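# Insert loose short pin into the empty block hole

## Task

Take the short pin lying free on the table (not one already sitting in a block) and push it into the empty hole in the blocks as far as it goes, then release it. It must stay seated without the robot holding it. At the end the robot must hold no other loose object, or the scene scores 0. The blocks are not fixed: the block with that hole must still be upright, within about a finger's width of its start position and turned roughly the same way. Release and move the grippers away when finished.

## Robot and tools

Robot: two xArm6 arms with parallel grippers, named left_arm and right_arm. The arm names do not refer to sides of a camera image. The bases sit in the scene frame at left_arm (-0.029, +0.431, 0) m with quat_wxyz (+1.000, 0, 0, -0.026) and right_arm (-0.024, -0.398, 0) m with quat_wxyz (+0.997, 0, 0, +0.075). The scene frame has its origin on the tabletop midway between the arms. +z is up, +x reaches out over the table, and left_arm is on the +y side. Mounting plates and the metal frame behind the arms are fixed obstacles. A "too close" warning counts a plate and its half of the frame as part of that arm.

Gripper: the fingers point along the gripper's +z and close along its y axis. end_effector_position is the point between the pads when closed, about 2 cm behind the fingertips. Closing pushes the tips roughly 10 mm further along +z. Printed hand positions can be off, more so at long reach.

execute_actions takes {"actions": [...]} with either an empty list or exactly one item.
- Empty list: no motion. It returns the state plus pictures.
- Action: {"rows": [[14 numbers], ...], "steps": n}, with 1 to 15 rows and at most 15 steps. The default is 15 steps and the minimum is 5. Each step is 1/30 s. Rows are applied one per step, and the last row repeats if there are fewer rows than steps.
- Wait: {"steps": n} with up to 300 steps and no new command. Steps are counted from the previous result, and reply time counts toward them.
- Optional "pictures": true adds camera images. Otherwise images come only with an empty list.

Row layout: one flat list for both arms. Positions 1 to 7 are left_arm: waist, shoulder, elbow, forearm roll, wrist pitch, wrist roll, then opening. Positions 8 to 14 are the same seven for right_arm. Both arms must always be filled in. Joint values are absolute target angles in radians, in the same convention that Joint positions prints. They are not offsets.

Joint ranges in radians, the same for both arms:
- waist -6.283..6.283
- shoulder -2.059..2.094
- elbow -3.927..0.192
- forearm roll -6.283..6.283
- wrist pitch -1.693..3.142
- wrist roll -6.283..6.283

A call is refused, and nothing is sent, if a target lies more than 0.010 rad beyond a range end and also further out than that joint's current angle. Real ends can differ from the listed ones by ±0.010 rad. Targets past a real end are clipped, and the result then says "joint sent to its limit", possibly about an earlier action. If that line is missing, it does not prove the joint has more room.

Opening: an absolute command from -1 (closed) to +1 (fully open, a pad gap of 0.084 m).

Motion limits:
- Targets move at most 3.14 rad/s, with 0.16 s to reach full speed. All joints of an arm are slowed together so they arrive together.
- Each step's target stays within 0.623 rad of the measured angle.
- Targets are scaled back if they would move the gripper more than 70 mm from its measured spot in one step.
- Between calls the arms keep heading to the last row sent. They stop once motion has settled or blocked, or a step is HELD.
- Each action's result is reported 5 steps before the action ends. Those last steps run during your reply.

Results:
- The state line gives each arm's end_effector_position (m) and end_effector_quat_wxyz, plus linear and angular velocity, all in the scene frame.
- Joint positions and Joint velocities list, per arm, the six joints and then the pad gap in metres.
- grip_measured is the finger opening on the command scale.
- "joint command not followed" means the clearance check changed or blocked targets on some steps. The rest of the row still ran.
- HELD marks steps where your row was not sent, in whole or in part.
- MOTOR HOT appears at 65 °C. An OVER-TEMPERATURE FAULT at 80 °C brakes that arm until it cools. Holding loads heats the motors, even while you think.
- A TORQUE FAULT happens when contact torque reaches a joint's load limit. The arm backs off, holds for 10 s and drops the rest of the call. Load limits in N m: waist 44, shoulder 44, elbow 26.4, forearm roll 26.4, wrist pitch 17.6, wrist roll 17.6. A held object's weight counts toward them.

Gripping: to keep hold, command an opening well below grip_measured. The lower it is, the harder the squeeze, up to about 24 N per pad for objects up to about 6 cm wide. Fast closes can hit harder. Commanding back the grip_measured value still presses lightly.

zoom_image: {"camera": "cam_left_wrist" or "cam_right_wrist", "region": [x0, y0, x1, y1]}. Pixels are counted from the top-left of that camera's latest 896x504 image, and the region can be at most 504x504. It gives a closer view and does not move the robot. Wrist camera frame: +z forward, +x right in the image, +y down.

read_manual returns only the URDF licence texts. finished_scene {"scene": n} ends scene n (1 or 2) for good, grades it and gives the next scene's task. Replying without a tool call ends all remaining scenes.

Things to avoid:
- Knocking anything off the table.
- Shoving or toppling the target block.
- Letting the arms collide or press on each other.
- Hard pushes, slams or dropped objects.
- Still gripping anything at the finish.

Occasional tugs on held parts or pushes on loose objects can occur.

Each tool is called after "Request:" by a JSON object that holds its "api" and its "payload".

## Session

Request:
{"api": "execute_actions", "payload": {"actions": []}}

Scene clock: 0.00 s of 4690.00 s.
left_arm: end_effector_position=(+0.2501, +0.5947, +0.2374) grip_measured=+1.00 end_effector_quat_wxyz=(+0.087, -0.059, +0.949, -0.297) end_effector_velocity=(-0.000, -0.001, -0.001) end_effector_angular_velocity=(-0.003, +0.003, -0.000) | right_arm: end_effector_position=(+0.5602, -0.3194, +0.3018) grip_measured=+1.00 end_effector_quat_wxyz=(+0.607, +0.776, +0.167, -0.032) end_effector_velocity=(-0.000, +0.000, +0.001) end_effector_angular_velocity=(+0.001, -0.000, +0.000)
Joint positions: left_arm=[ 0.969 -0.294 -0.81  -0.521  1.491 -2.202  0.084] | right_arm=[ 0.406  0.673 -1.866 -1.167  1.824  0.218  0.084]
Joint velocities: left_arm=[-0.001  0.002  0.002 -0.     0.    -0.001 -0.   ] | right_arm=[ 0.    -0.001  0.     0.001  0.    -0.001 -0.   ]

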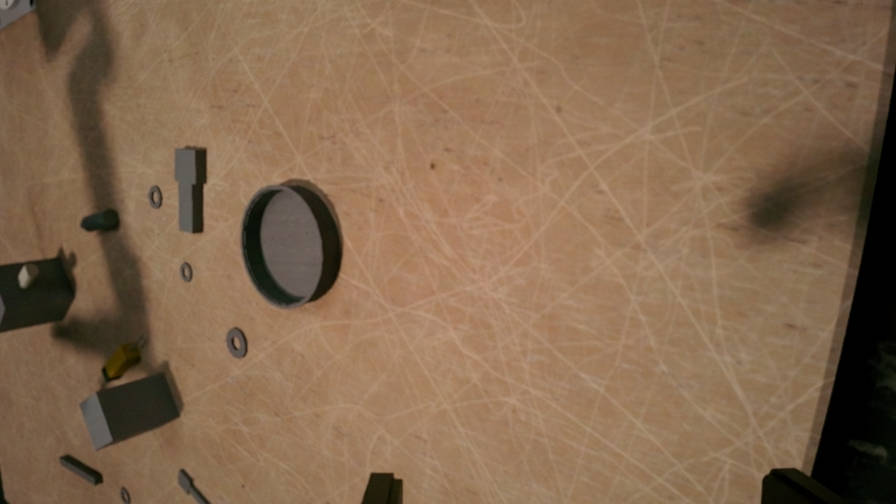

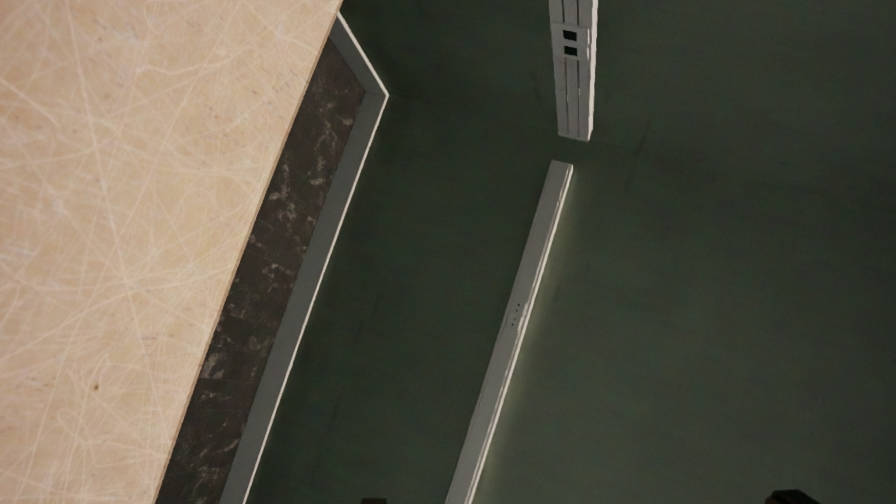

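Request:
{"api": "execute_actions", "payload": {"actions": [{"rows": [[-0.586,0.022,-1.662,0,1.641,-0.638,1, 0.435,-0.0625,-1.566,0,1.6285,0.585,1]], "steps": 15}]}}

Request:
{"api": "execute_actions", "payload": {"actions": [{"steps": 40}], "pictures": true}}

Scene clock: 0.57 s of 4690.00 s.
left_arm: end_effector_position=(+0.3327, +0.5700, +0.2926) grip_measured=+1.00 end_effector_quat_wxyz=(+0.029, +0.366, +0.914, -0.172) end_effector_velocity=(+0.345, -0.224, +0.260) end_effector_angular_velocity=(+0.751, -0.722, -2.804) | right_arm: end_effector_position=(+0.4816, -0.2787, +0.3571) grip_measured=+1.00 end_effector_quat_wxyz=(+0.377, +0.922, +0.068, +0.054) end_effector_velocity=(-0.363, +0.258, +0.130) end_effector_angular_velocity=(+2.341, -0.258, -0.462)
Joint positions: left_arm=[ 0.584 -0.131 -1.192 -0.255  1.567 -1.816  0.084] | right_arm=[ 0.422  0.274 -1.702 -0.73   1.714  0.424  0.084]
Joint velocities: left_arm=[-1.35   0.363 -1.199  0.625  0.176  1.34   0.   ] | right_arm=[ 0.047 -1.352  0.529  1.972 -0.331  0.629  0.   ]
Steps of this call (steps 1 to 7: nothing new was sent; steps 8 to 17: the first 10 steps of this action). Readings (joint positions):
8: left_arm=[0.969 -0.293 -0.811 -0.520 1.491 -2.201] | right_arm=[0.406 0.673 -1.866 -1.166 1.823 0.219]
9: left_arm=[0.961 -0.289 -0.819 -0.512 1.494 -2.191] | right_arm=[0.406 0.666 -1.860 -1.156 1.820 0.225]
11: left_arm=[0.896 -0.255 -0.884 -0.454 1.511 -2.121] | right_arm=[0.409 0.605 -1.820 -1.087 1.798 0.265]
15: left_arm=[0.675 -0.158 -1.106 -0.301 1.554 -1.906] | right_arm=[0.419 0.372 -1.737 -0.855 1.737 0.380]
17: the state above

Scene clock: 1.90 s of 4690.00 s.
left_arm: end_effector_position=(+0.3503, +0.1503, +0.3997) grip_measured=+1.00 end_effector_quat_wxyz=(-0.000, +1.000, +0.000, -0.000) end_effector_velocity=(-0.002, -0.003, +0.001) end_effector_angular_velocity=(-0.002, -0.001, -0.008) | right_arm: end_effector_position=(+0.3503, -0.1505, +0.3999) grip_measured=+1.00 end_effector_quat_wxyz=(+0.000, +1.000, -0.000, -0.000) end_effector_velocity=(+0.000, -0.000, -0.001) end_effector_angular_velocity=(-0.002, +0.001, -0.000)
Joint positions: left_arm=[-0.585  0.022 -1.662  0.     1.641 -0.638  0.084] | right_arm=[ 0.435 -0.062 -1.566 -0.     1.629  0.585  0.084]
Joint velocities: left_arm=[-0.007 -0.001 -0.001 -0.001 -0.     0.001 -0.   ] | right_arm=[-0.     0.001  0.    -0.001  0.     0.    -0.   ]
Kept back: nothing.
Steps of this call (steps 1 to 5: the last 5 steps of your previous action; steps 6 to 40: the robot went on to your last target). Readings (joint positions):
1: left_arm=[0.539 -0.119 -1.231 -0.235 1.572 -1.770] | right_arm=[0.424 0.231 -1.685 -0.663 1.703 0.445]
2: left_arm=[0.493 -0.108 -1.265 -0.216 1.578 -1.725] | right_arm=[0.426 0.192 -1.669 -0.594 1.694 0.463]
4: left_arm=[0.403 -0.088 -1.326 -0.184 1.587 -1.636] | right_arm=[0.428 0.125 -1.643 -0.453 1.677 0.494]
8: left_arm=[0.227 -0.058 -1.417 -0.134 1.602 -1.460] | right_arm=[0.432 0.014 -1.595 -0.180 1.648 0.549]
40: the state above

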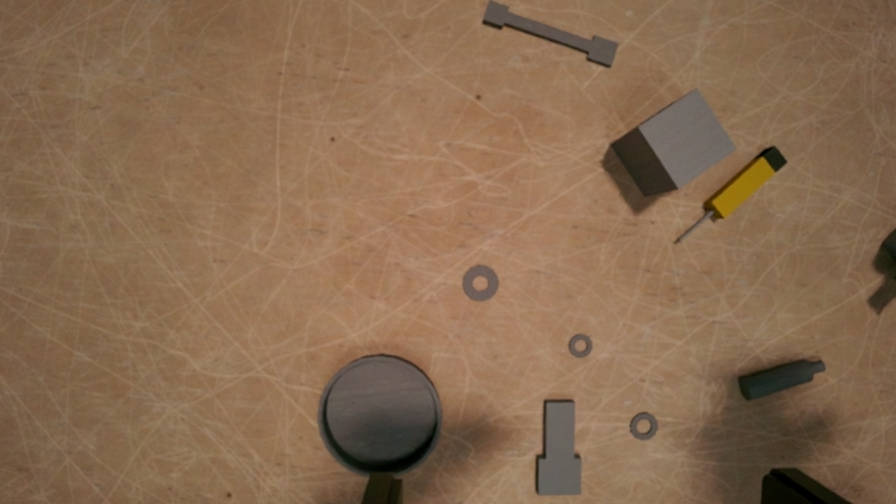

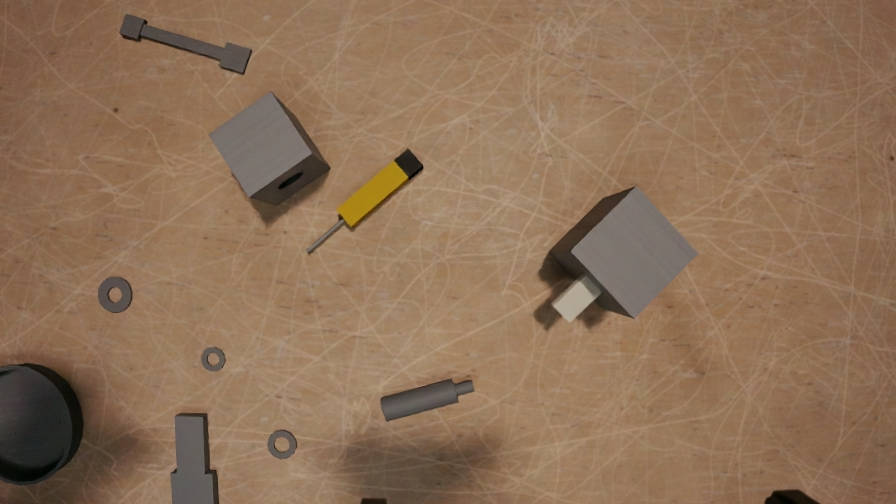

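Request:
{"api": "zoom_image", "payload": {"camera": "cam_right_wrist", "region": [190, 70, 440, 270]}}

Request:
{"api": "zoom_image", "payload": {"camera": "cam_right_wrist", "region": [360, 350, 500, 450]}}

Region (190, 70, 440, 270) of cam_right_wrist's 896x504 image, scaled by 2.016, with more detail than that image has; it fills the top 403 rows of this view, and the rest is white.

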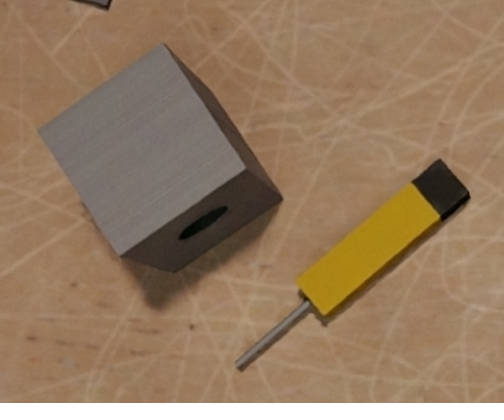

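Region (360, 350, 500, 450) of cam_right_wrist's 896x504 image, scaled by 3.600, with more detail than that image has; it fills the top 360 rows of this view, and the rest is white.

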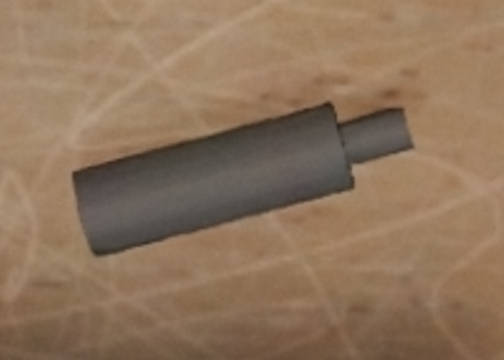

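Request:
{"api": "execute_actions", "payload": {"actions": [{"rows": [[-0.282,0.3,-1.417,1.039,-0.6024,1.023,-1, 0.4417,-0.0528,-1.5366,0,1.5894,0.6444,0.9],[-0.282,0.3,-1.417,1.039,-0.6024,1.023,-1, 0.4484,-0.043,-1.5072,0,1.5502,0.7037,0.8],[-0.282,0.3,-1.417,1.039,-0.6024,1.023,-1, 0.4568,-0.0309,-1.4704,0,1.5013,0.7779,0.7],[-0.282,0.3,-1.417,1.039,-0.6024,1.023,-1, 0.4653,-0.0187,-1.4336,0,1.4524,0.8521,0.6],[-0.282,0.3,-1.417,1.039,-0.6024,1.023,-1, 0.4737,-0.0066,-1.3969,0,1.4034,0.9263,0.5],[-0.282,0.3,-1.417,1.039,-0.6024,1.023,-1, 0.4821,0.0056,-1.3601,0,1.3545,1.0005,0.4],[-0.282,0.3,-1.417,1.039,-0.6024,1.023,-1, 0.4905,0.0178,-1.3233,0,1.3056,1.0747,0.3],[-0.282,0.3,-1.417,1.039,-0.6024,1.023,-1, 0.4989,0.0299,-1.2865,0,1.2566,1.1489,0.2],[-0.282,0.3,-1.417,1.039,-0.6024,1.023,-1, 0.5073,0.0421,-1.2498,0,1.2077,1.2231,0.1],[-0.282,0.3,-1.417,1.039,-0.6024,1.023,-1, 0.5157,0.0542,-1.213,0,1.1588,1.2973,0],[-0.282,0.3,-1.417,1.039,-0.6024,1.023,-1, 0.5241,0.0664,-1.1762,0,1.1098,1.3715,-0.1],[-0.282,0.3,-1.417,1.039,-0.6024,1.023,-1, 0.5325,0.0786,-1.1395,0,1.0609,1.4457,-0.1],[-0.282,0.3,-1.417,1.039,-0.6024,1.023,-1, 0.5409,0.0907,-1.1027,0,1.012,1.5199,-0.1],[-0.282,0.3,-1.417,1.039,-0.6024,1.023,-1, 0.5493,0.1029,-1.0659,0,0.9631,1.5941,-0.1],[-0.282,0.3,-1.417,1.039,-0.6024,1.023,-1, 0.5577,0.115,-1.0292,0,0.9141,1.6683,-0.1]], "steps": 15}]}}

Request:
{"api": "execute_actions", "payload": {"actions": [{"rows": [[-0.282,0.3,-1.417,1.039,-0.6024,1.023,-1, 0.5661,0.1272,-0.9924,0,0.8652,1.7425,-0.1],[-0.282,0.3,-1.417,1.039,-0.6024,1.023,-1, 0.5745,0.1394,-0.9556,0,0.8163,1.8167,-0.1],[-0.282,0.3,-1.417,1.039,-0.6024,1.023,-1, 0.5812,0.1491,-0.9262,0,0.7771,1.8761,-0.1],[-0.282,0.3,-1.417,1.039,-0.6024,1.023,-1, 0.588,0.1588,-0.8968,0,0.738,1.9354,-0.1],[-0.282,0.3,-1.417,1.039,-0.6024,1.023,-1, 0.593,0.1661,-0.8747,0,0.7086,1.98,-0.1],[-0.282,0.3,-1.417,1.039,-0.6024,1.023,-1, 0.5964,0.171,-0.86,0,0.689,2.0096,-0.1],[-0.282,0.3,-1.417,1.039,-0.6024,1.023,-1, 0.5997,0.1758,-0.8453,0,0.6695,2.0393,-0.1],[-0.282,0.3,-1.417,1.039,-0.6024,1.023,-1, 0.6014,0.1783,-0.838,0,0.6597,2.0542,-0.1],[-0.282,0.3,-1.417,1.039,-0.6024,1.023,-1, 0.6031,0.1807,-0.8306,0,0.6499,2.069,-0.1]], "steps": 15}]}}

Request:
{"api": "execute_actions", "payload": {"actions": [{"steps": 12}], "pictures": true}}

Scene clock: 5.07 s of 4690.00 s.
left_arm: end_effector_position=(+0.4740, +0.2236, +0.3343) grip_measured=-0.59 end_effector_quat_wxyz=(-0.116, +0.982, -0.114, +0.098) end_effector_velocity=(+0.461, +0.289, -0.170) end_effector_angular_velocity=(+1.139, -0.786, -1.398) | right_arm: end_effector_position=(+0.3644, -0.1130, +0.2965) grip_measured=+0.05 end_effector_quat_wxyz=(+0.002, +0.982, -0.188, -0.002) end_effector_velocity=(+0.009, +0.136, -0.453) end_effector_angular_velocity=(-0.001, -0.015, -1.682)
Joint positions: left_arm=[-0.462  0.136 -1.561  0.298  1.342 -0.339  0.018] | right_arm=[ 0.484  0.01  -1.351  0.     1.347  1.012  0.046]
Joint velocities: left_arm=[ 0.444  0.407  0.355  1.331 -1.323  1.325 -0.212] | right_arm=[ 0.216  0.309  0.934  0.001 -1.255  1.898 -0.131]
Steps of this call (steps 1 to 15: the robot went on to your last target; steps 16 to 85: nothing new was sent; steps 86 to 95: the first 10 steps of this action). Readings (joint positions):
86: left_arm=[-0.586 0.022 -1.662 0.001 1.640 -0.637] | right_arm=[0.435 -0.062 -1.566 -0.000 1.628 0.586]
87: left_arm=[-0.583 0.024 -1.660 0.010 1.630 -0.627] | right_arm=[0.436 -0.062 -1.562 -0.000 1.622 0.596]
89: left_arm=[-0.556 0.045 -1.642 0.068 1.570 -0.568] | right_arm=[0.443 -0.055 -1.535 -0.000 1.578 0.660]
93: left_arm=[-0.492 0.109 -1.585 0.214 1.426 -0.423] | right_arm=[0.469 -0.012 -1.414 0.000 1.429 0.888]
95: the state above

Scene clock: 5.57 s of 4690.00 s.
left_arm: end_effector_position=(+0.6395, +0.1635, +0.3547) grip_measured=-1.00 end_effector_quat_wxyz=(+0.368, -0.465, +0.732, -0.334) end_effector_velocity=(-0.088, -0.467, +0.298) end_effector_angular_velocity=(+0.139, -1.144, -2.436) | right_arm: end_effector_position=(+0.3115, -0.0898, +0.0760) grip_measured=-0.11 end_effector_quat_wxyz=(+0.002, +0.815, -0.580, -0.000) end_effector_velocity=(-0.176, -0.056, -0.320) end_effector_angular_velocity=(-0.066, +0.064, -1.259)
Joint positions: left_arm=[-0.294  0.29  -1.426  0.986  0.182  0.771  0.   ] | right_arm=[ 0.594  0.168 -0.872  0.     0.709  1.98   0.039]
Joint velocities: left_arm=[ 0.043  0.021  0.012  0.247 -2.278  1.29   0.   ] | right_arm=[ 0.17   0.26   0.761  0.002 -0.929  1.428 -0.   ]
Steps of this call (steps 1 to 5: the last 5 steps of your previous action; steps 6 to 15: the first 10 steps of this action). Readings (joint positions):
6: left_arm=[-0.374 0.216 -1.491 0.632 0.998 0.006] | right_arm=[0.528 0.073 -1.160 0.000 1.090 1.401]
7: left_arm=[-0.359 0.230 -1.479 0.700 0.912 0.091] | right_arm=[0.535 0.083 -1.128 0.000 1.047 1.466]
9: left_arm=[-0.329 0.257 -1.456 0.827 0.718 0.286] | right_arm=[0.550 0.104 -1.063 0.000 0.961 1.598]
13: left_arm=[-0.298 0.287 -1.428 0.964 0.340 0.657] | right_arm=[0.580 0.148 -0.932 0.000 0.785 1.864]
15: the state above

Scene clock: 5.97 s of 4690.00 s.
left_arm: end_effector_position=(+0.5492, +0.0453, +0.4626) grip_measured=-1.00 end_effector_quat_wxyz=(+0.342, -0.147, +0.731, -0.572) end_effector_velocity=(-0.069, -0.030, +0.048) end_effector_angular_velocity=(-0.104, -0.210, -0.317) | right_arm: end_effector_position=(+0.3040, -0.0911, +0.0608) grip_measured=-0.11 end_effector_quat_wxyz=(-0.001, +0.791, -0.611, +0.000) end_effector_velocity=(-0.006, -0.005, -0.008) end_effector_angular_velocity=(-0.013, +0.015, -0.004)
Joint positions: left_arm=[-0.283  0.298 -1.418  1.038 -0.583  1.017  0.   ] | right_arm=[ 0.603  0.18  -0.832 -0.     0.65   2.069  0.039]
Joint velocities: left_arm=[ 0.012  0.012  0.009  0.023 -0.395  0.113  0.   ] | right_arm=[0.001 0.007 0.012 0.002 0.    0.004 0.   ]
Kept back: nothing.
Steps of this call (steps 1 to 5: the last 5 steps of your previous action; steps 6 to 12: the robot went on to your last target). Readings (joint positions):
1: left_arm=[-0.293 0.291 -1.426 0.994 0.107 0.809] | right_arm=[0.598 0.175 -0.850 0.000 0.683 2.020]
2: left_arm=[-0.292 0.291 -1.425 1.000 0.032 0.840] | right_arm=[0.601 0.180 -0.837 0.000 0.668 2.044]
4: left_arm=[-0.290 0.293 -1.424 1.010 -0.115 0.889] | right_arm=[0.603 0.181 -0.831 0.000 0.655 2.062]
8: left_arm=[-0.286 0.296 -1.420 1.027 -0.408 0.969] | right_arm=[0.603 0.179 -0.834 -0.000 0.650 2.068]
12: the state above

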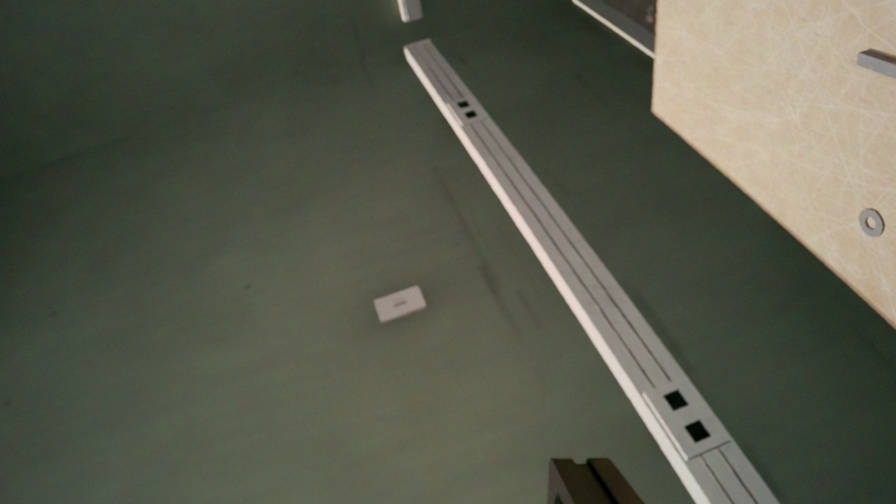

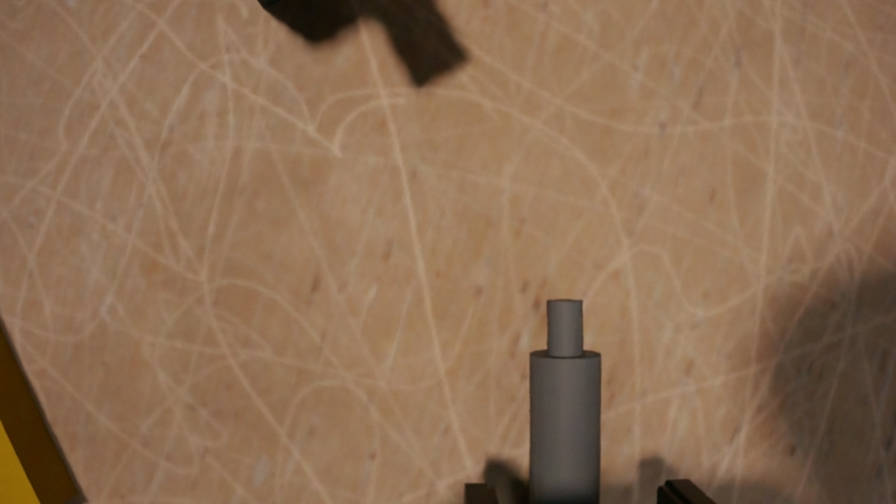

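Request:
{"api": "execute_actions", "payload": {"actions": [{"rows": [[-0.282,0.33,-1.417,1.039,-0.6024,1.023,-1, 0.6047,0.189,-0.8286,0,0.6396,2.0707,-0.1],[-0.282,0.36,-1.417,1.039,-0.6024,1.023,-1, 0.6063,0.1974,-0.8266,0,0.6293,2.0724,-0.1],[-0.282,0.39,-1.417,1.039,-0.6024,1.023,-1, 0.6063,0.2057,-0.8247,0,0.6189,2.0724,-0.1],[-0.282,0.42,-1.417,1.039,-0.6024,1.023,-1, 0.6063,0.2141,-0.8227,0,0.6086,2.0724,-0.1],[-0.282,0.45,-1.417,1.039,-0.6024,1.023,-1, 0.6063,0.2224,-0.8207,0,0.5983,2.0724,-0.1],[-0.282,0.48,-1.417,1.039,-0.6024,1.023,-1, 0.6063,0.2307,-0.8187,0,0.588,2.0724,-0.1],[-0.282,0.51,-1.417,1.039,-0.6024,1.023,-1, 0.6063,0.2391,-0.8167,0,0.5777,2.0724,-0.1],[-0.282,0.54,-1.417,1.039,-0.6024,1.023,-1, 0.6063,0.2474,-0.8148,0,0.5673,2.0724,-0.1],[-0.282,0.57,-1.417,1.039,-0.6024,1.023,-1, 0.6063,0.2541,-0.8132,0,0.5591,2.0724,-0.1],[-0.282,0.6,-1.417,1.039,-0.6024,1.023,-1, 0.6063,0.2591,-0.812,0,0.5529,2.0724,-0.1],[-0.282,0.63,-1.417,1.039,-0.6024,1.023,-1, 0.6063,0.2624,-0.8112,0,0.5488,2.0724,-0.1],[-0.282,0.66,-1.417,1.039,-0.6024,1.023,-1, 0.6063,0.2641,-0.8108,0,0.5467,2.0724,-0.1],[-0.282,0.69,-1.417,1.039,-0.6024,1.023,-1, 0.6063,0.2641,-0.8108,0,0.5467,2.0724,-0.1],[-0.282,0.72,-1.417,1.039,-0.6024,1.023,-1, 0.6063,0.2641,-0.8108,0,0.5467,2.0724,-0.2],[-0.282,0.75,-1.417,1.039,-0.6024,1.023,-1, 0.6063,0.2641,-0.8108,0,0.5467,2.0724,-0.3]], "steps": 15}]}}

Request:
{"api": "execute_actions", "payload": {"actions": [{"rows": [[-0.282,0.75,-1.417,1.039,-0.6024,1.023,-1, 0.6063,0.2641,-0.8108,0,0.5467,2.0724,-0.38],[-0.282,0.75,-1.417,1.039,-0.6024,1.023,-1, 0.6063,0.2641,-0.8108,0,0.5467,2.0724,-0.44],[-0.282,0.75,-1.417,1.039,-0.6024,1.023,-1, 0.6063,0.2641,-0.8108,0,0.5467,2.0724,-0.5],[-0.282,0.75,-1.417,1.039,-0.6024,1.023,-1, 0.6063,0.2641,-0.8108,0,0.5467,2.0724,-0.55],[-0.282,0.75,-1.417,1.039,-0.6024,1.023,-1, 0.6063,0.2641,-0.8108,0,0.5467,2.0724,-0.6],[-0.282,0.75,-1.417,1.039,-0.6024,1.023,-1, 0.6063,0.2641,-0.8108,0,0.5467,2.0724,-0.7],[-0.282,0.75,-1.417,1.039,-0.6024,1.023,-1, 0.6063,0.2641,-0.8108,0,0.5467,2.0724,-0.85],[-0.282,0.75,-1.417,1.039,-0.6024,1.023,-1, 0.6063,0.2641,-0.8108,0,0.5467,2.0724,-1]], "steps": 15}], "pictures": true}}

Scene clock: 7.33 s of 4690.00 s.
left_arm: end_effector_position=(+0.5709, +0.0354, +0.3143) grip_measured=-1.00 end_effector_quat_wxyz=(+0.269, -0.186, +0.781, -0.532) end_effector_velocity=(+0.043, -0.016, -0.603) end_effector_angular_velocity=(+0.277, +0.814, -0.002) | right_arm: end_effector_position=(+0.3007, -0.0920, +0.0317) grip_measured=-0.11 end_effector_quat_wxyz=(+0.001, +0.791, -0.612, -0.000) end_effector_velocity=(-0.008, -0.008, -0.097) end_effector_angular_velocity=(-0.007, +0.006, +0.002)
Joint positions: left_arm=[-0.282  0.516 -1.415  1.039 -0.602  1.023  0.   ] | right_arm=[ 0.606  0.245 -0.815  0.     0.571  2.072  0.039]
Joint velocities: left_arm=[-0.001  0.884 -0.022 -0.003 -0.005 -0.001  0.   ] | right_arm=[-0.     0.225  0.052 -0.002 -0.267 -0.    -0.   ]
Steps of this call (steps 1 to 30: the robot went on to your last target; step 31: nothing new was sent; steps 32 to 41: the first 10 steps of this action). Readings (joint positions):
32: left_arm=[-0.282 0.300 -1.417 1.039 -0.602 1.023] | right_arm=[0.603 0.181 -0.831 -0.000 0.649 2.069]
33: left_arm=[-0.282 0.306 -1.419 1.039 -0.603 1.023] | right_arm=[0.604 0.183 -0.830 -0.000 0.645 2.070]
35: left_arm=[-0.282 0.341 -1.423 1.038 -0.604 1.023] | right_arm=[0.606 0.196 -0.828 -0.000 0.630 2.072]
39: left_arm=[-0.282 0.458 -1.414 1.039 -0.602 1.023] | right_arm=[0.606 0.229 -0.818 0.000 0.591 2.072]
41: the state above

Scene clock: 7.83 s of 4690.00 s.
left_arm: end_effector_position=(+0.5655, +0.0371, +0.1582) grip_measured=-1.00 end_effector_quat_wxyz=(+0.192, -0.231, +0.823, -0.482) end_effector_velocity=(-0.003, -0.000, -0.005) end_effector_angular_velocity=(+0.004, +0.009, -0.002) | right_arm: end_effector_position=(+0.3008, -0.0920, +0.0243) grip_measured=-0.56 end_effector_quat_wxyz=(-0.001, +0.791, -0.612, +0.000) end_effector_velocity=(-0.000, -0.000, -0.000) end_effector_angular_velocity=(-0.000, +0.001, -0.001)
Joint positions: left_arm=[-0.282  0.745 -1.421  1.038 -0.603  1.023  0.   ] | right_arm=[ 0.606  0.264 -0.811  0.     0.547  2.072  0.02 ]
Joint velocities: left_arm=[-0.002  0.001  0.007  0.001  0.002 -0.001  0.   ] | right_arm=[-0.001 -0.     0.     0.     0.     0.     0.   ]
Steps of this call (steps 1 to 5: the last 5 steps of your previous action; steps 6 to 15: the first 10 steps of this action). Readings (joint positions):
6: left_arm=[-0.282 0.692 -1.416 1.039 -0.602 1.023] | right_arm=[0.606 0.264 -0.811 0.000 0.548 2.072]
7: left_arm=[-0.282 0.718 -1.416 1.039 -0.602 1.023] | right_arm=[0.606 0.264 -0.811 -0.000 0.547 2.072]
9: left_arm=[-0.282 0.749 -1.411 1.040 -0.601 1.023] | right_arm=[0.606 0.264 -0.811 -0.000 0.547 2.072]
13: left_arm=[-0.282 0.747 -1.419 1.039 -0.603 1.023] | right_arm=[0.606 0.263 -0.811 0.000 0.547 2.072]
15: the state above

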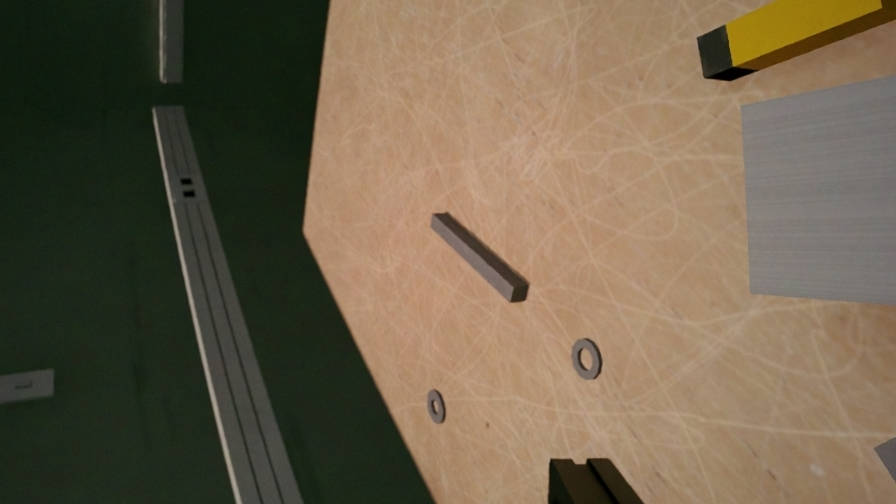

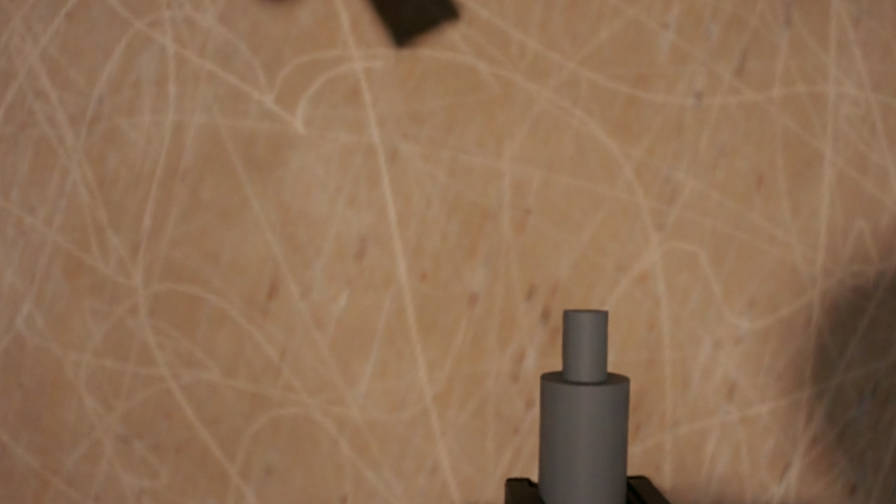

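Request:
{"api": "execute_actions", "payload": {"actions": [{"rows": [[-0.282,0.765,-1.417,1.039,-0.6024,1.023,-1, 0.6063,0.255,-0.813,0,0.558,2.0724,-1],[-0.282,0.78,-1.417,1.039,-0.6024,1.023,-1, 0.6063,0.24,-0.817,0,0.577,2.0724,-1],[-0.282,0.795,-1.417,1.039,-0.6024,1.023,-1, 0.6063,0.22,-0.822,0,0.602,2.06,-1],[-0.282,0.81,-1.417,1.039,-0.6024,1.023,-1, 0.6063,0.2,-0.827,0,0.627,2.03,-1],[-0.282,0.825,-1.417,1.039,-0.6024,1.023,-1, 0.6063,0.18,-0.832,0,0.652,1.97,-1],[-0.282,0.84,-1.417,1.039,-0.6024,1.023,-1, 0.6063,0.17,-0.835,0,0.665,1.89,-1],[-0.282,0.853,-1.417,1.039,-0.6024,1.023,-1, 0.6021,0.182,-0.8514,0,0.6694,1.8,-1],[-0.282,0.865,-1.417,1.039,-0.6024,1.023,-1, 0.5979,0.1941,-0.8678,0,0.6738,1.71,-1],[-0.282,0.875,-1.417,1.039,-0.6024,1.023,-1, 0.5937,0.2061,-0.8842,0,0.6782,1.62,-1],[-0.282,0.884,-1.417,1.039,-0.6024,1.023,-1, 0.5895,0.2181,-0.9007,0,0.6825,1.53,-1],[-0.282,0.891,-1.417,1.039,-0.6024,1.023,-1, 0.5853,0.2302,-0.9171,0,0.6869,1.44,-1],[-0.282,0.896,-1.417,1.039,-0.6024,1.023,-1, 0.5811,0.2422,-0.9335,0,0.6913,1.35,-1],[-0.282,0.8995,-1.417,1.039,-0.6024,1.023,-1, 0.5769,0.2542,-0.9499,0,0.6957,1.26,-1],[-0.282,0.8995,-1.417,1.039,-0.6024,1.023,-1, 0.5727,0.2662,-0.9663,0,0.7001,1.17,-1],[-0.282,0.8995,-1.417,1.039,-0.6024,1.023,-1, 0.5685,0.2783,-0.9827,0,0.7045,1.08,-1]], "steps": 15}]}}

Request:
{"api": "execute_actions", "payload": {"actions": [{"rows": [[-0.282,0.8995,-1.417,1.039,-0.6024,1.023,-1, 0.5643,0.2903,-0.9992,0,0.7089,0.99,-1],[-0.282,0.8995,-1.417,1.039,-0.6024,1.023,-1, 0.5601,0.3023,-1.0156,0,0.7132,0.9,-1],[-0.282,0.8995,-1.417,1.039,-0.6024,1.023,-1, 0.5559,0.3144,-1.032,0,0.7176,0.81,-1],[-0.282,0.8995,-1.417,1.039,-0.6024,1.023,-1, 0.5517,0.3264,-1.0484,0,0.722,0.72,-1],[-0.282,0.8995,-1.417,1.039,-0.6024,1.023,-1, 0.5475,0.3384,-1.0648,0,0.7264,0.63,-1],[-0.282,0.8995,-1.417,1.039,-0.6024,1.023,-1, 0.5433,0.3505,-1.0812,0,0.7308,0.54,-1],[-0.282,0.8995,-1.417,1.039,-0.6024,1.023,-1, 0.5391,0.3625,-1.0976,0,0.7352,0.45,-1],[-0.282,0.8995,-1.417,1.039,-0.6024,1.023,-1, 0.5349,0.3745,-1.1141,0,0.7395,0.36,-1],[-0.282,0.8995,-1.417,1.039,-0.6024,1.023,-1, 0.5307,0.3865,-1.1305,0,0.7439,0.27,-1],[-0.282,0.8995,-1.417,1.039,-0.6024,1.023,-1, 0.5265,0.3986,-1.1469,0,0.7483,0.19,-1],[-0.282,0.8995,-1.417,1.039,-0.6024,1.023,-1, 0.524,0.4058,-1.1567,0,0.7509,0.13,-1],[-0.282,0.8995,-1.417,1.039,-0.6024,1.023,-1, 0.5223,0.4106,-1.1633,0,0.7527,0.09,-1],[-0.282,0.8995,-1.417,1.039,-0.6024,1.023,-1, 0.5223,0.4106,-1.1633,0,0.7527,0.0744,-1]], "steps": 15}]}}

Request:
{"api": "execute_actions", "payload": {"actions": [{"steps": 12}], "pictures": true}}

Scene clock: 9.17 s of 4690.00 s.
left_arm: end_effector_position=(+0.5468, +0.0436, +0.0746) grip_measured=-1.00 end_effector_quat_wxyz=(+0.148, -0.255, +0.843, -0.450) end_effector_velocity=(-0.063, +0.023, -0.235) end_effector_angular_velocity=(+0.115, +0.330, +0.001) | right_arm: end_effector_position=(+0.3067, -0.0875, +0.0646) grip_measured=-0.56 end_effector_quat_wxyz=(-0.002, +0.861, -0.508, +0.001) end_effector_velocity=(+0.066, +0.027, +0.050) end_effector_angular_velocity=(-0.008, -0.005, +2.027)
Joint positions: left_arm=[-0.282  0.863 -1.415  1.039 -0.602  1.023  0.   ] | right_arm=[ 0.604  0.182 -0.849 -0.     0.662  1.82   0.02 ]
Joint velocities: left_arm=[ 0.001  0.35  -0.001 -0.     0.     0.     0.   ] | right_arm=[-0.056  0.075 -0.287 -0.001  0.214 -2.082  0.   ]
Steps of this call (steps 1 to 5: the last 5 steps of your previous action; steps 6 to 15: the robot went on to your last target; steps 16 to 30: nothing new was sent; steps 31 to 40: the first 10 steps of this action). Readings (joint positions):
31: left_arm=[-0.282 0.750 -1.417 1.039 -0.602 1.023] | right_arm=[0.606 0.264 -0.811 0.000 0.547 2.072]
32: left_arm=[-0.282 0.754 -1.418 1.039 -0.603 1.023] | right_arm=[0.606 0.261 -0.811 -0.000 0.552 2.072]
34: left_arm=[-0.282 0.774 -1.420 1.039 -0.603 1.023] | right_arm=[0.606 0.245 -0.812 0.000 0.578 2.069]
38: left_arm=[-0.282 0.836 -1.415 1.039 -0.602 1.023] | right_arm=[0.606 0.187 -0.833 -0.000 0.644 1.946]
40: the state above

Scene clock: 9.67 s of 4690.00 s.
left_arm: end_effector_position=(+0.5409, +0.0457, +0.0521) grip_measured=-1.00 end_effector_quat_wxyz=(+0.136, -0.261, +0.848, -0.441) end_effector_velocity=(-0.002, +0.001, -0.005) end_effector_angular_velocity=(+0.004, +0.008, +0.000) | right_arm: end_effector_position=(+0.3682, -0.0724, +0.0609) grip_measured=-0.56 end_effector_quat_wxyz=(+0.000, +0.997, +0.075, -0.000) end_effector_velocity=(+0.130, +0.025, -0.014) end_effector_angular_velocity=(+0.001, -0.001, +2.539)
Joint positions: left_arm=[-0.282  0.899 -1.417  1.039 -0.602  1.023  0.   ] | right_arm=[ 0.543  0.35  -1.081 -0.     0.731  0.543  0.02 ]
Joint velocities: left_arm=[0.001 0.004 0.004 0.001 0.001 0.    0.   ] | right_arm=[-0.126  0.356 -0.489 -0.001  0.131 -2.664 -0.   ]
Steps of this call (steps 1 to 5: the last 5 steps of your previous action; steps 6 to 15: the first 10 steps of this action). Readings (joint positions):
6: left_arm=[-0.282 0.899 -1.416 1.039 -0.602 1.023] | right_arm=[0.581 0.243 -0.935 -0.000 0.692 1.339]
7: left_arm=[-0.282 0.899 -1.417 1.039 -0.602 1.023] | right_arm=[0.576 0.256 -0.950 0.000 0.696 1.253]
9: left_arm=[-0.282 0.898 -1.418 1.039 -0.603 1.023] | right_arm=[0.568 0.280 -0.983 0.000 0.705 1.077]
13: left_arm=[-0.282 0.898 -1.418 1.039 -0.603 1.023] | right_arm=[0.552 0.327 -1.048 -0.000 0.722 0.722]
15: the state above

Scene clock: 10.07 s of 4690.00 s.
left_arm: end_effector_position=(+0.5407, +0.0458, +0.0516) grip_measured=-1.00 end_effector_quat_wxyz=(+0.136, -0.261, +0.848, -0.441) end_effector_velocity=(-0.000, +0.000, -0.001) end_effector_angular_velocity=(+0.001, +0.001, -0.001) | right_arm: end_effector_position=(+0.3898, -0.0688, +0.0581) grip_measured=-0.56 end_effector_quat_wxyz=(+0.000, +0.956, +0.294, -0.000) end_effector_velocity=(+0.001, +0.001, +0.000) end_effector_angular_velocity=(+0.000, -0.001, +0.018)
Joint positions: left_arm=[-0.282  0.899 -1.417  1.039 -0.602  1.023  0.   ] | right_arm=[ 0.523  0.41  -1.163  0.     0.753  0.076  0.02 ]
Joint velocities: left_arm=[ 0.     0.002 -0.     0.    -0.     0.001  0.   ] | right_arm=[ 0.001  0.002 -0.004 -0.001  0.001 -0.017 -0.   ]
Kept back: nothing.
Steps of this call (steps 1 to 5: the last 5 steps of your previous action; steps 6 to 12: the robot went on to your last target). Readings (joint positions):
1: left_arm=[-0.282 0.899 -1.417 1.039 -0.602 1.023] | right_arm=[0.539 0.362 -1.097 -0.000 0.735 0.454]
2: left_arm=[-0.282 0.899 -1.417 1.039 -0.602 1.023] | right_arm=[0.535 0.374 -1.113 -0.000 0.739 0.368]
4: left_arm=[-0.282 0.899 -1.417 1.039 -0.602 1.023] | right_arm=[0.528 0.394 -1.141 -0.000 0.746 0.216]
8: left_arm=[-0.282 0.899 -1.417 1.039 -0.602 1.023] | right_arm=[0.522 0.410 -1.161 -0.000 0.752 0.087]
12: the state above

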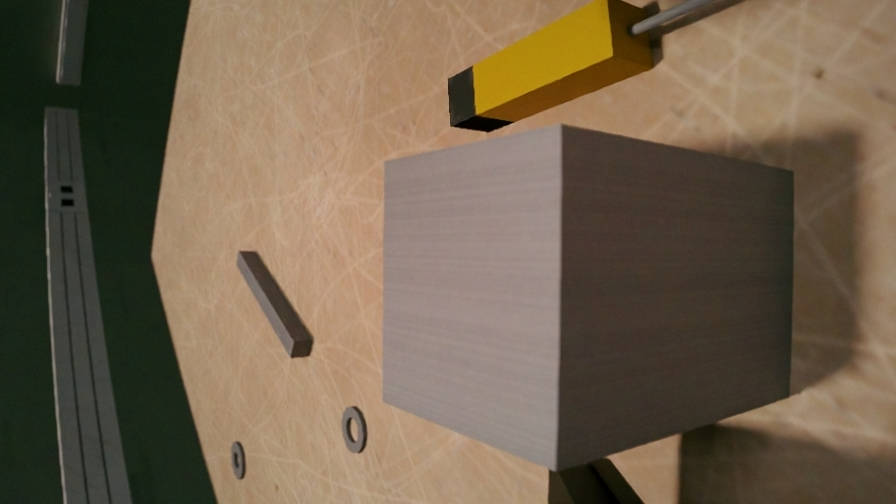

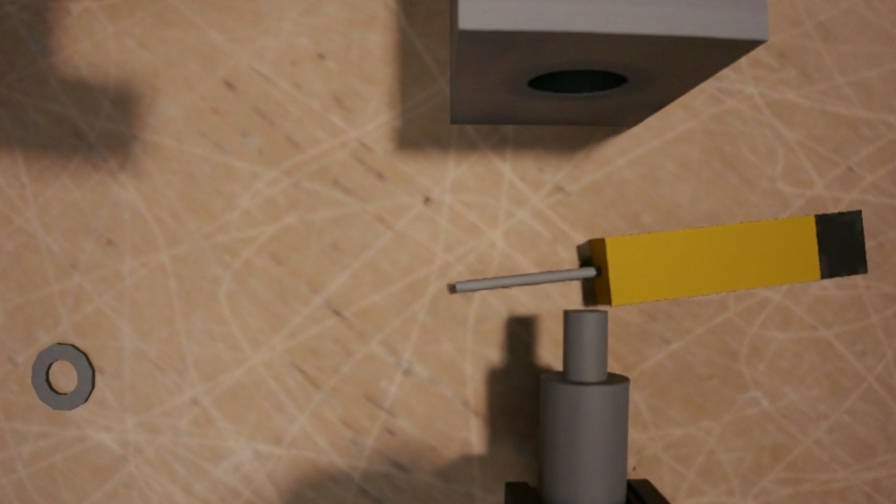

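Request:
{"api": "zoom_image", "payload": {"camera": "cam_right_wrist", "region": [440, 0, 780, 140]}}

Request:
{"api": "zoom_image", "payload": {"camera": "cam_right_wrist", "region": [510, 20, 650, 135]}}

Region (440, 0, 780, 140) of cam_right_wrist's 896x504 image, scaled by 1.482, with more detail than that image has; it fills the top 208 rows of this view, and the rest is white.

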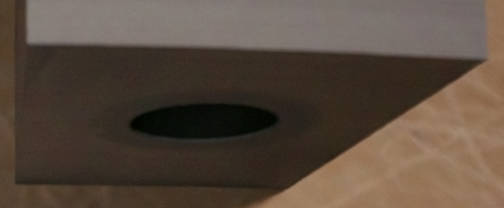

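Region (510, 20, 650, 135) of cam_right_wrist's 896x504 image, scaled by 3.600, with more detail than that image has; it fills the top 414 rows of this view, and the rest is white.

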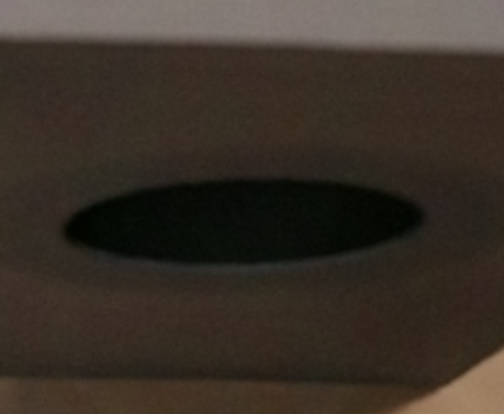

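Request:
{"api": "execute_actions", "payload": {"actions": [{"rows": [[-0.2832,0.8961,-1.412,1.039,-0.6024,1.023,-1, 0.526,0.4199,-1.1791,0,0.7592,0.081,-1],[-0.2843,0.8927,-1.4071,1.039,-0.6024,1.023,-1, 0.528,0.4292,-1.195,0,0.7658,0.085,-1],[-0.2855,0.8892,-1.4021,1.039,-0.6024,1.023,-1, 0.5275,0.4385,-1.2108,0,0.7723,0.0846,-1],[-0.2866,0.8858,-1.3971,1.039,-0.6024,1.023,-1, 0.527,0.4478,-1.2266,0,0.7788,0.0841,-1],[-0.2878,0.8824,-1.3922,1.039,-0.6024,1.023,-1, 0.5265,0.4571,-1.2424,0,0.7854,0.0836,-1],[-0.2889,0.879,-1.3872,1.039,-0.6024,1.023,-1, 0.526,0.4664,-1.2583,0,0.7919,0.0831,-1],[-0.2901,0.8755,-1.3822,1.039,-0.6024,1.023,-1, 0.5255,0.4756,-1.2741,0,0.7984,0.0826,-1],[-0.2912,0.8721,-1.3773,1.039,-0.6024,1.023,-1, 0.525,0.4849,-1.2899,0,0.805,0.0821,-1],[-0.2924,0.8687,-1.3723,1.039,-0.6024,1.023,-1, 0.5245,0.4942,-1.3057,0,0.8115,0.0816,-1],[-0.2935,0.8653,-1.3673,1.039,-0.6024,1.023,-1, 0.524,0.5035,-1.3216,0,0.818,0.0811,-1],[-0.2947,0.8618,-1.3624,1.039,-0.6024,1.023,-1, 0.5235,0.5128,-1.3374,0,0.8246,0.0806,-1],[-0.2958,0.8584,-1.3574,1.039,-0.6024,1.023,-1, 0.5229,0.5221,-1.3532,0,0.8311,0.08,-1]], "steps": 15}]}}

Request:
{"api": "execute_actions", "payload": {"actions": [{"steps": 10}], "pictures": true}}

Scene clock: 12.37 s of 4690.00 s.
left_arm: end_effector_position=(+0.5296, +0.0432, +0.0536) grip_measured=-1.00 end_effector_quat_wxyz=(+0.129, -0.259, +0.851, -0.439) end_effector_velocity=(-0.043, -0.009, +0.007) end_effector_angular_velocity=(+0.015, +0.045, -0.034) | right_arm: end_effector_position=(+0.4096, -0.0512, +0.0607) grip_measured=-0.56 end_effector_quat_wxyz=(-0.000, +0.956, +0.292, +0.000) end_effector_velocity=(+0.082, +0.053, +0.007) end_effector_angular_velocity=(-0.003, +0.002, -0.002)
Joint positions: left_arm=[-0.291  0.872 -1.378  1.039 -0.602  1.023  0.   ] | right_arm=[ 0.525  0.482 -1.285 -0.     0.802  0.082  0.02 ]
Joint velocities: left_arm=[-0.034 -0.102  0.149 -0.    -0.    -0.001  0.   ] | right_arm=[-0.017  0.278 -0.469 -0.001  0.195 -0.015 -0.   ]
Steps of this call (steps 1 to 30: the robot went on to your last target; steps 31 to 59: nothing new was sent; steps 60 to 69: the first 10 steps of this action). Readings (joint positions):
60: left_arm=[-0.282 0.899 -1.417 1.039 -0.602 1.023] | right_arm=[0.522 0.411 -1.164 0.000 0.753 0.075]
61: left_arm=[-0.282 0.898 -1.415 1.039 -0.602 1.023] | right_arm=[0.523 0.414 -1.169 0.000 0.756 0.077]
63: left_arm=[-0.284 0.893 -1.407 1.039 -0.602 1.023] | right_arm=[0.526 0.427 -1.192 0.000 0.765 0.082]
67: left_arm=[-0.289 0.879 -1.388 1.039 -0.602 1.023] | right_arm=[0.526 0.463 -1.253 -0.000 0.789 0.083]
69: the state above

Scene clock: 12.70 s of 4690.00 s.
left_arm: end_effector_position=(+0.5240, +0.0423, +0.0546) grip_measured=-1.00 end_effector_quat_wxyz=(+0.126, -0.259, +0.852, -0.437) end_effector_velocity=(-0.000, +0.000, +0.001) end_effector_angular_velocity=(-0.001, +0.000, +0.001) | right_arm: end_effector_position=(+0.4210, -0.0437, +0.0617) grip_measured=-0.56 end_effector_quat_wxyz=(+0.000, +0.956, +0.292, -0.000) end_effector_velocity=(+0.000, +0.001, +0.001) end_effector_angular_velocity=(+0.000, -0.001, +0.000)
Joint positions: left_arm=[-0.295  0.858 -1.358  1.039 -0.602  1.023  0.   ] | right_arm=[ 0.523  0.522 -1.352  0.     0.831  0.08   0.02 ]
Joint velocities: left_arm=[ 0.001 -0.002  0.002 -0.    -0.001 -0.     0.   ] | right_arm=[ 0.001  0.001 -0.003 -0.     0.001  0.001 -0.   ]
Kept back: nothing.
Steps of this call (steps 1 to 5: the last 5 steps of your previous action; steps 6 to 10: the robot went on to your last target). Readings (joint positions):
1: left_arm=[-0.292 0.869 -1.373 1.039 -0.602 1.023] | right_arm=[0.525 0.491 -1.300 -0.000 0.809 0.082]
2: left_arm=[-0.293 0.866 -1.368 1.039 -0.602 1.023] | right_arm=[0.524 0.500 -1.316 -0.000 0.815 0.081]
4: left_arm=[-0.295 0.860 -1.360 1.039 -0.602 1.023] | right_arm=[0.523 0.516 -1.343 -0.000 0.826 0.080]
8: left_arm=[-0.295 0.858 -1.358 1.039 -0.602 1.023] | right_arm=[0.523 0.522 -1.352 -0.000 0.831 0.080]
10: the state above

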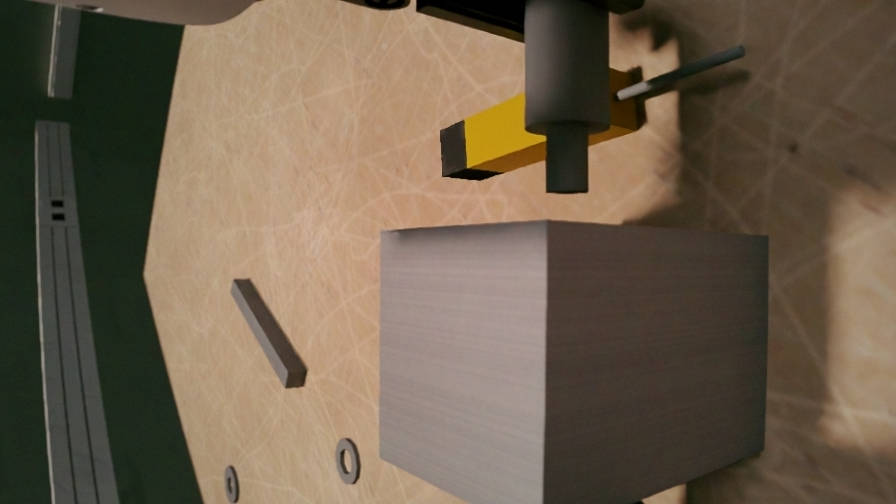

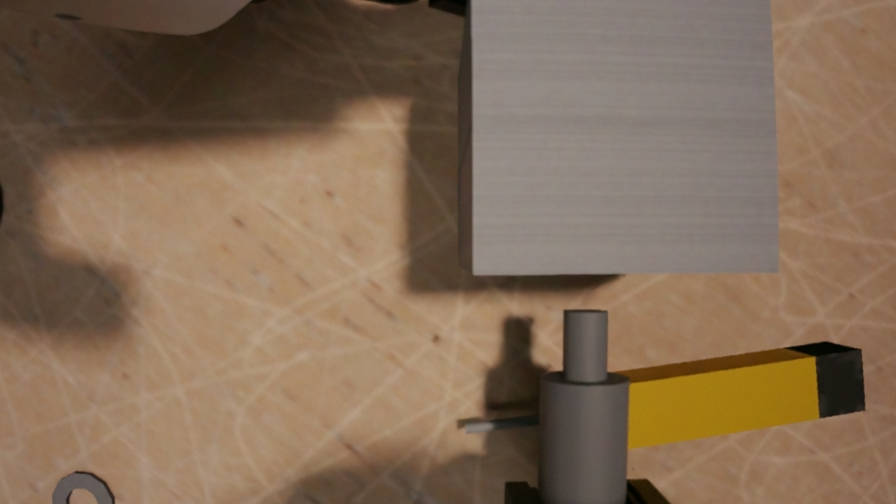

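Request:
{"api": "execute_actions", "payload": {"actions": []}}

Scene clock: 13.23 s of 4690.00 s.
left_arm: end_effector_position=(+0.5237, +0.0422, +0.0545) grip_measured=-1.00 end_effector_quat_wxyz=(+0.126, -0.259, +0.852, -0.437) end_effector_velocity=(-0.001, -0.000, -0.001) end_effector_angular_velocity=(+0.000, +0.003, -0.000) | right_arm: end_effector_position=(+0.4213, -0.0435, +0.0618) grip_measured=-0.56 end_effector_quat_wxyz=(+0.000, +0.956, +0.292, +0.000) end_effector_velocity=(-0.000, +0.000, -0.001) end_effector_angular_velocity=(+0.000, +0.001, -0.001)
Joint positions: left_arm=[-0.296  0.858 -1.357  1.039 -0.602  1.023  0.   ] | right_arm=[ 0.523  0.522 -1.353  0.     0.831  0.08   0.02 ]
Joint velocities: left_arm=[-0.001  0.002  0.     0.    -0.    -0.001  0.   ] | right_arm=[ 0.     0.001 -0.     0.001 -0.001  0.001  0.   ]
Kept back: nothing.
Steps of this call (steps 1 to 16: the robot went on to your last target). Readings (joint positions):
1: left_arm=[-0.295 0.858 -1.358 1.039 -0.602 1.023] | right_arm=[0.523 0.522 -1.352 0.000 0.831 0.080]
2: left_arm=[-0.295 0.858 -1.358 1.039 -0.602 1.023] | right_arm=[0.523 0.522 -1.353 0.000 0.831 0.080]
4: left_arm=[-0.296 0.858 -1.358 1.039 -0.602 1.023] | right_arm=[0.523 0.522 -1.353 0.000 0.831 0.080]
8: left_arm=[-0.296 0.858 -1.357 1.039 -0.602 1.023] | right_arm=[0.523 0.522 -1.353 0.000 0.831 0.080]
16: the state above

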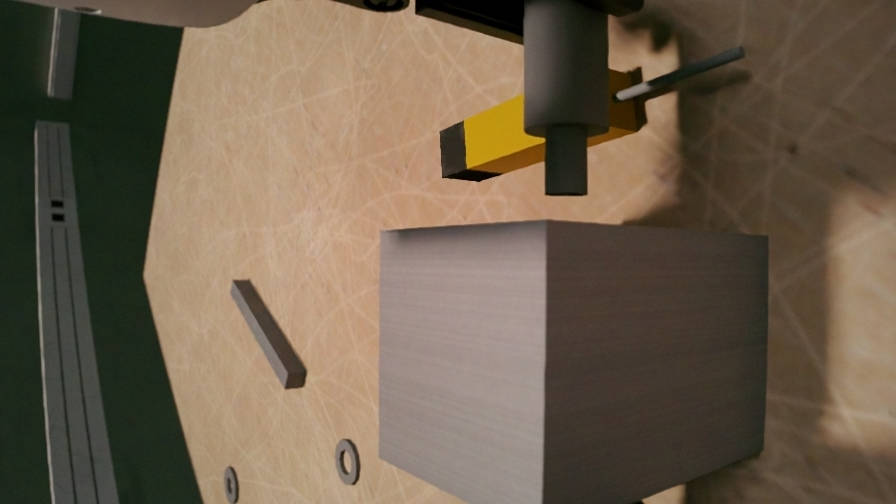

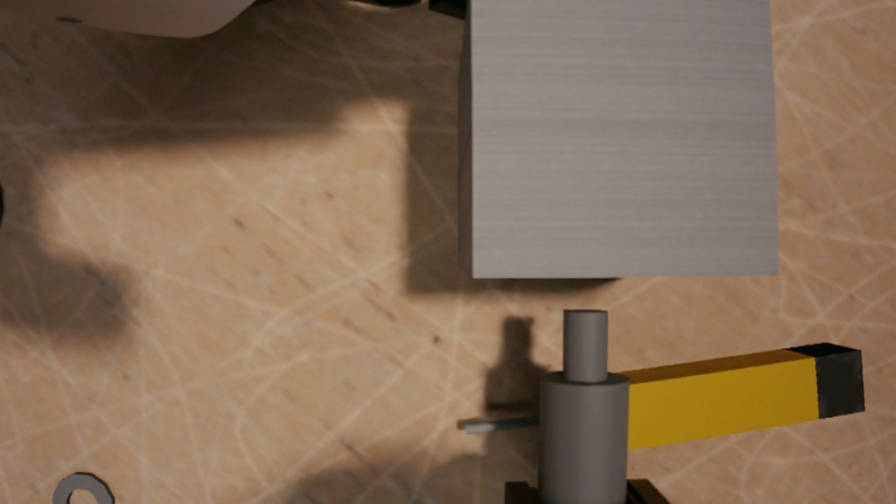

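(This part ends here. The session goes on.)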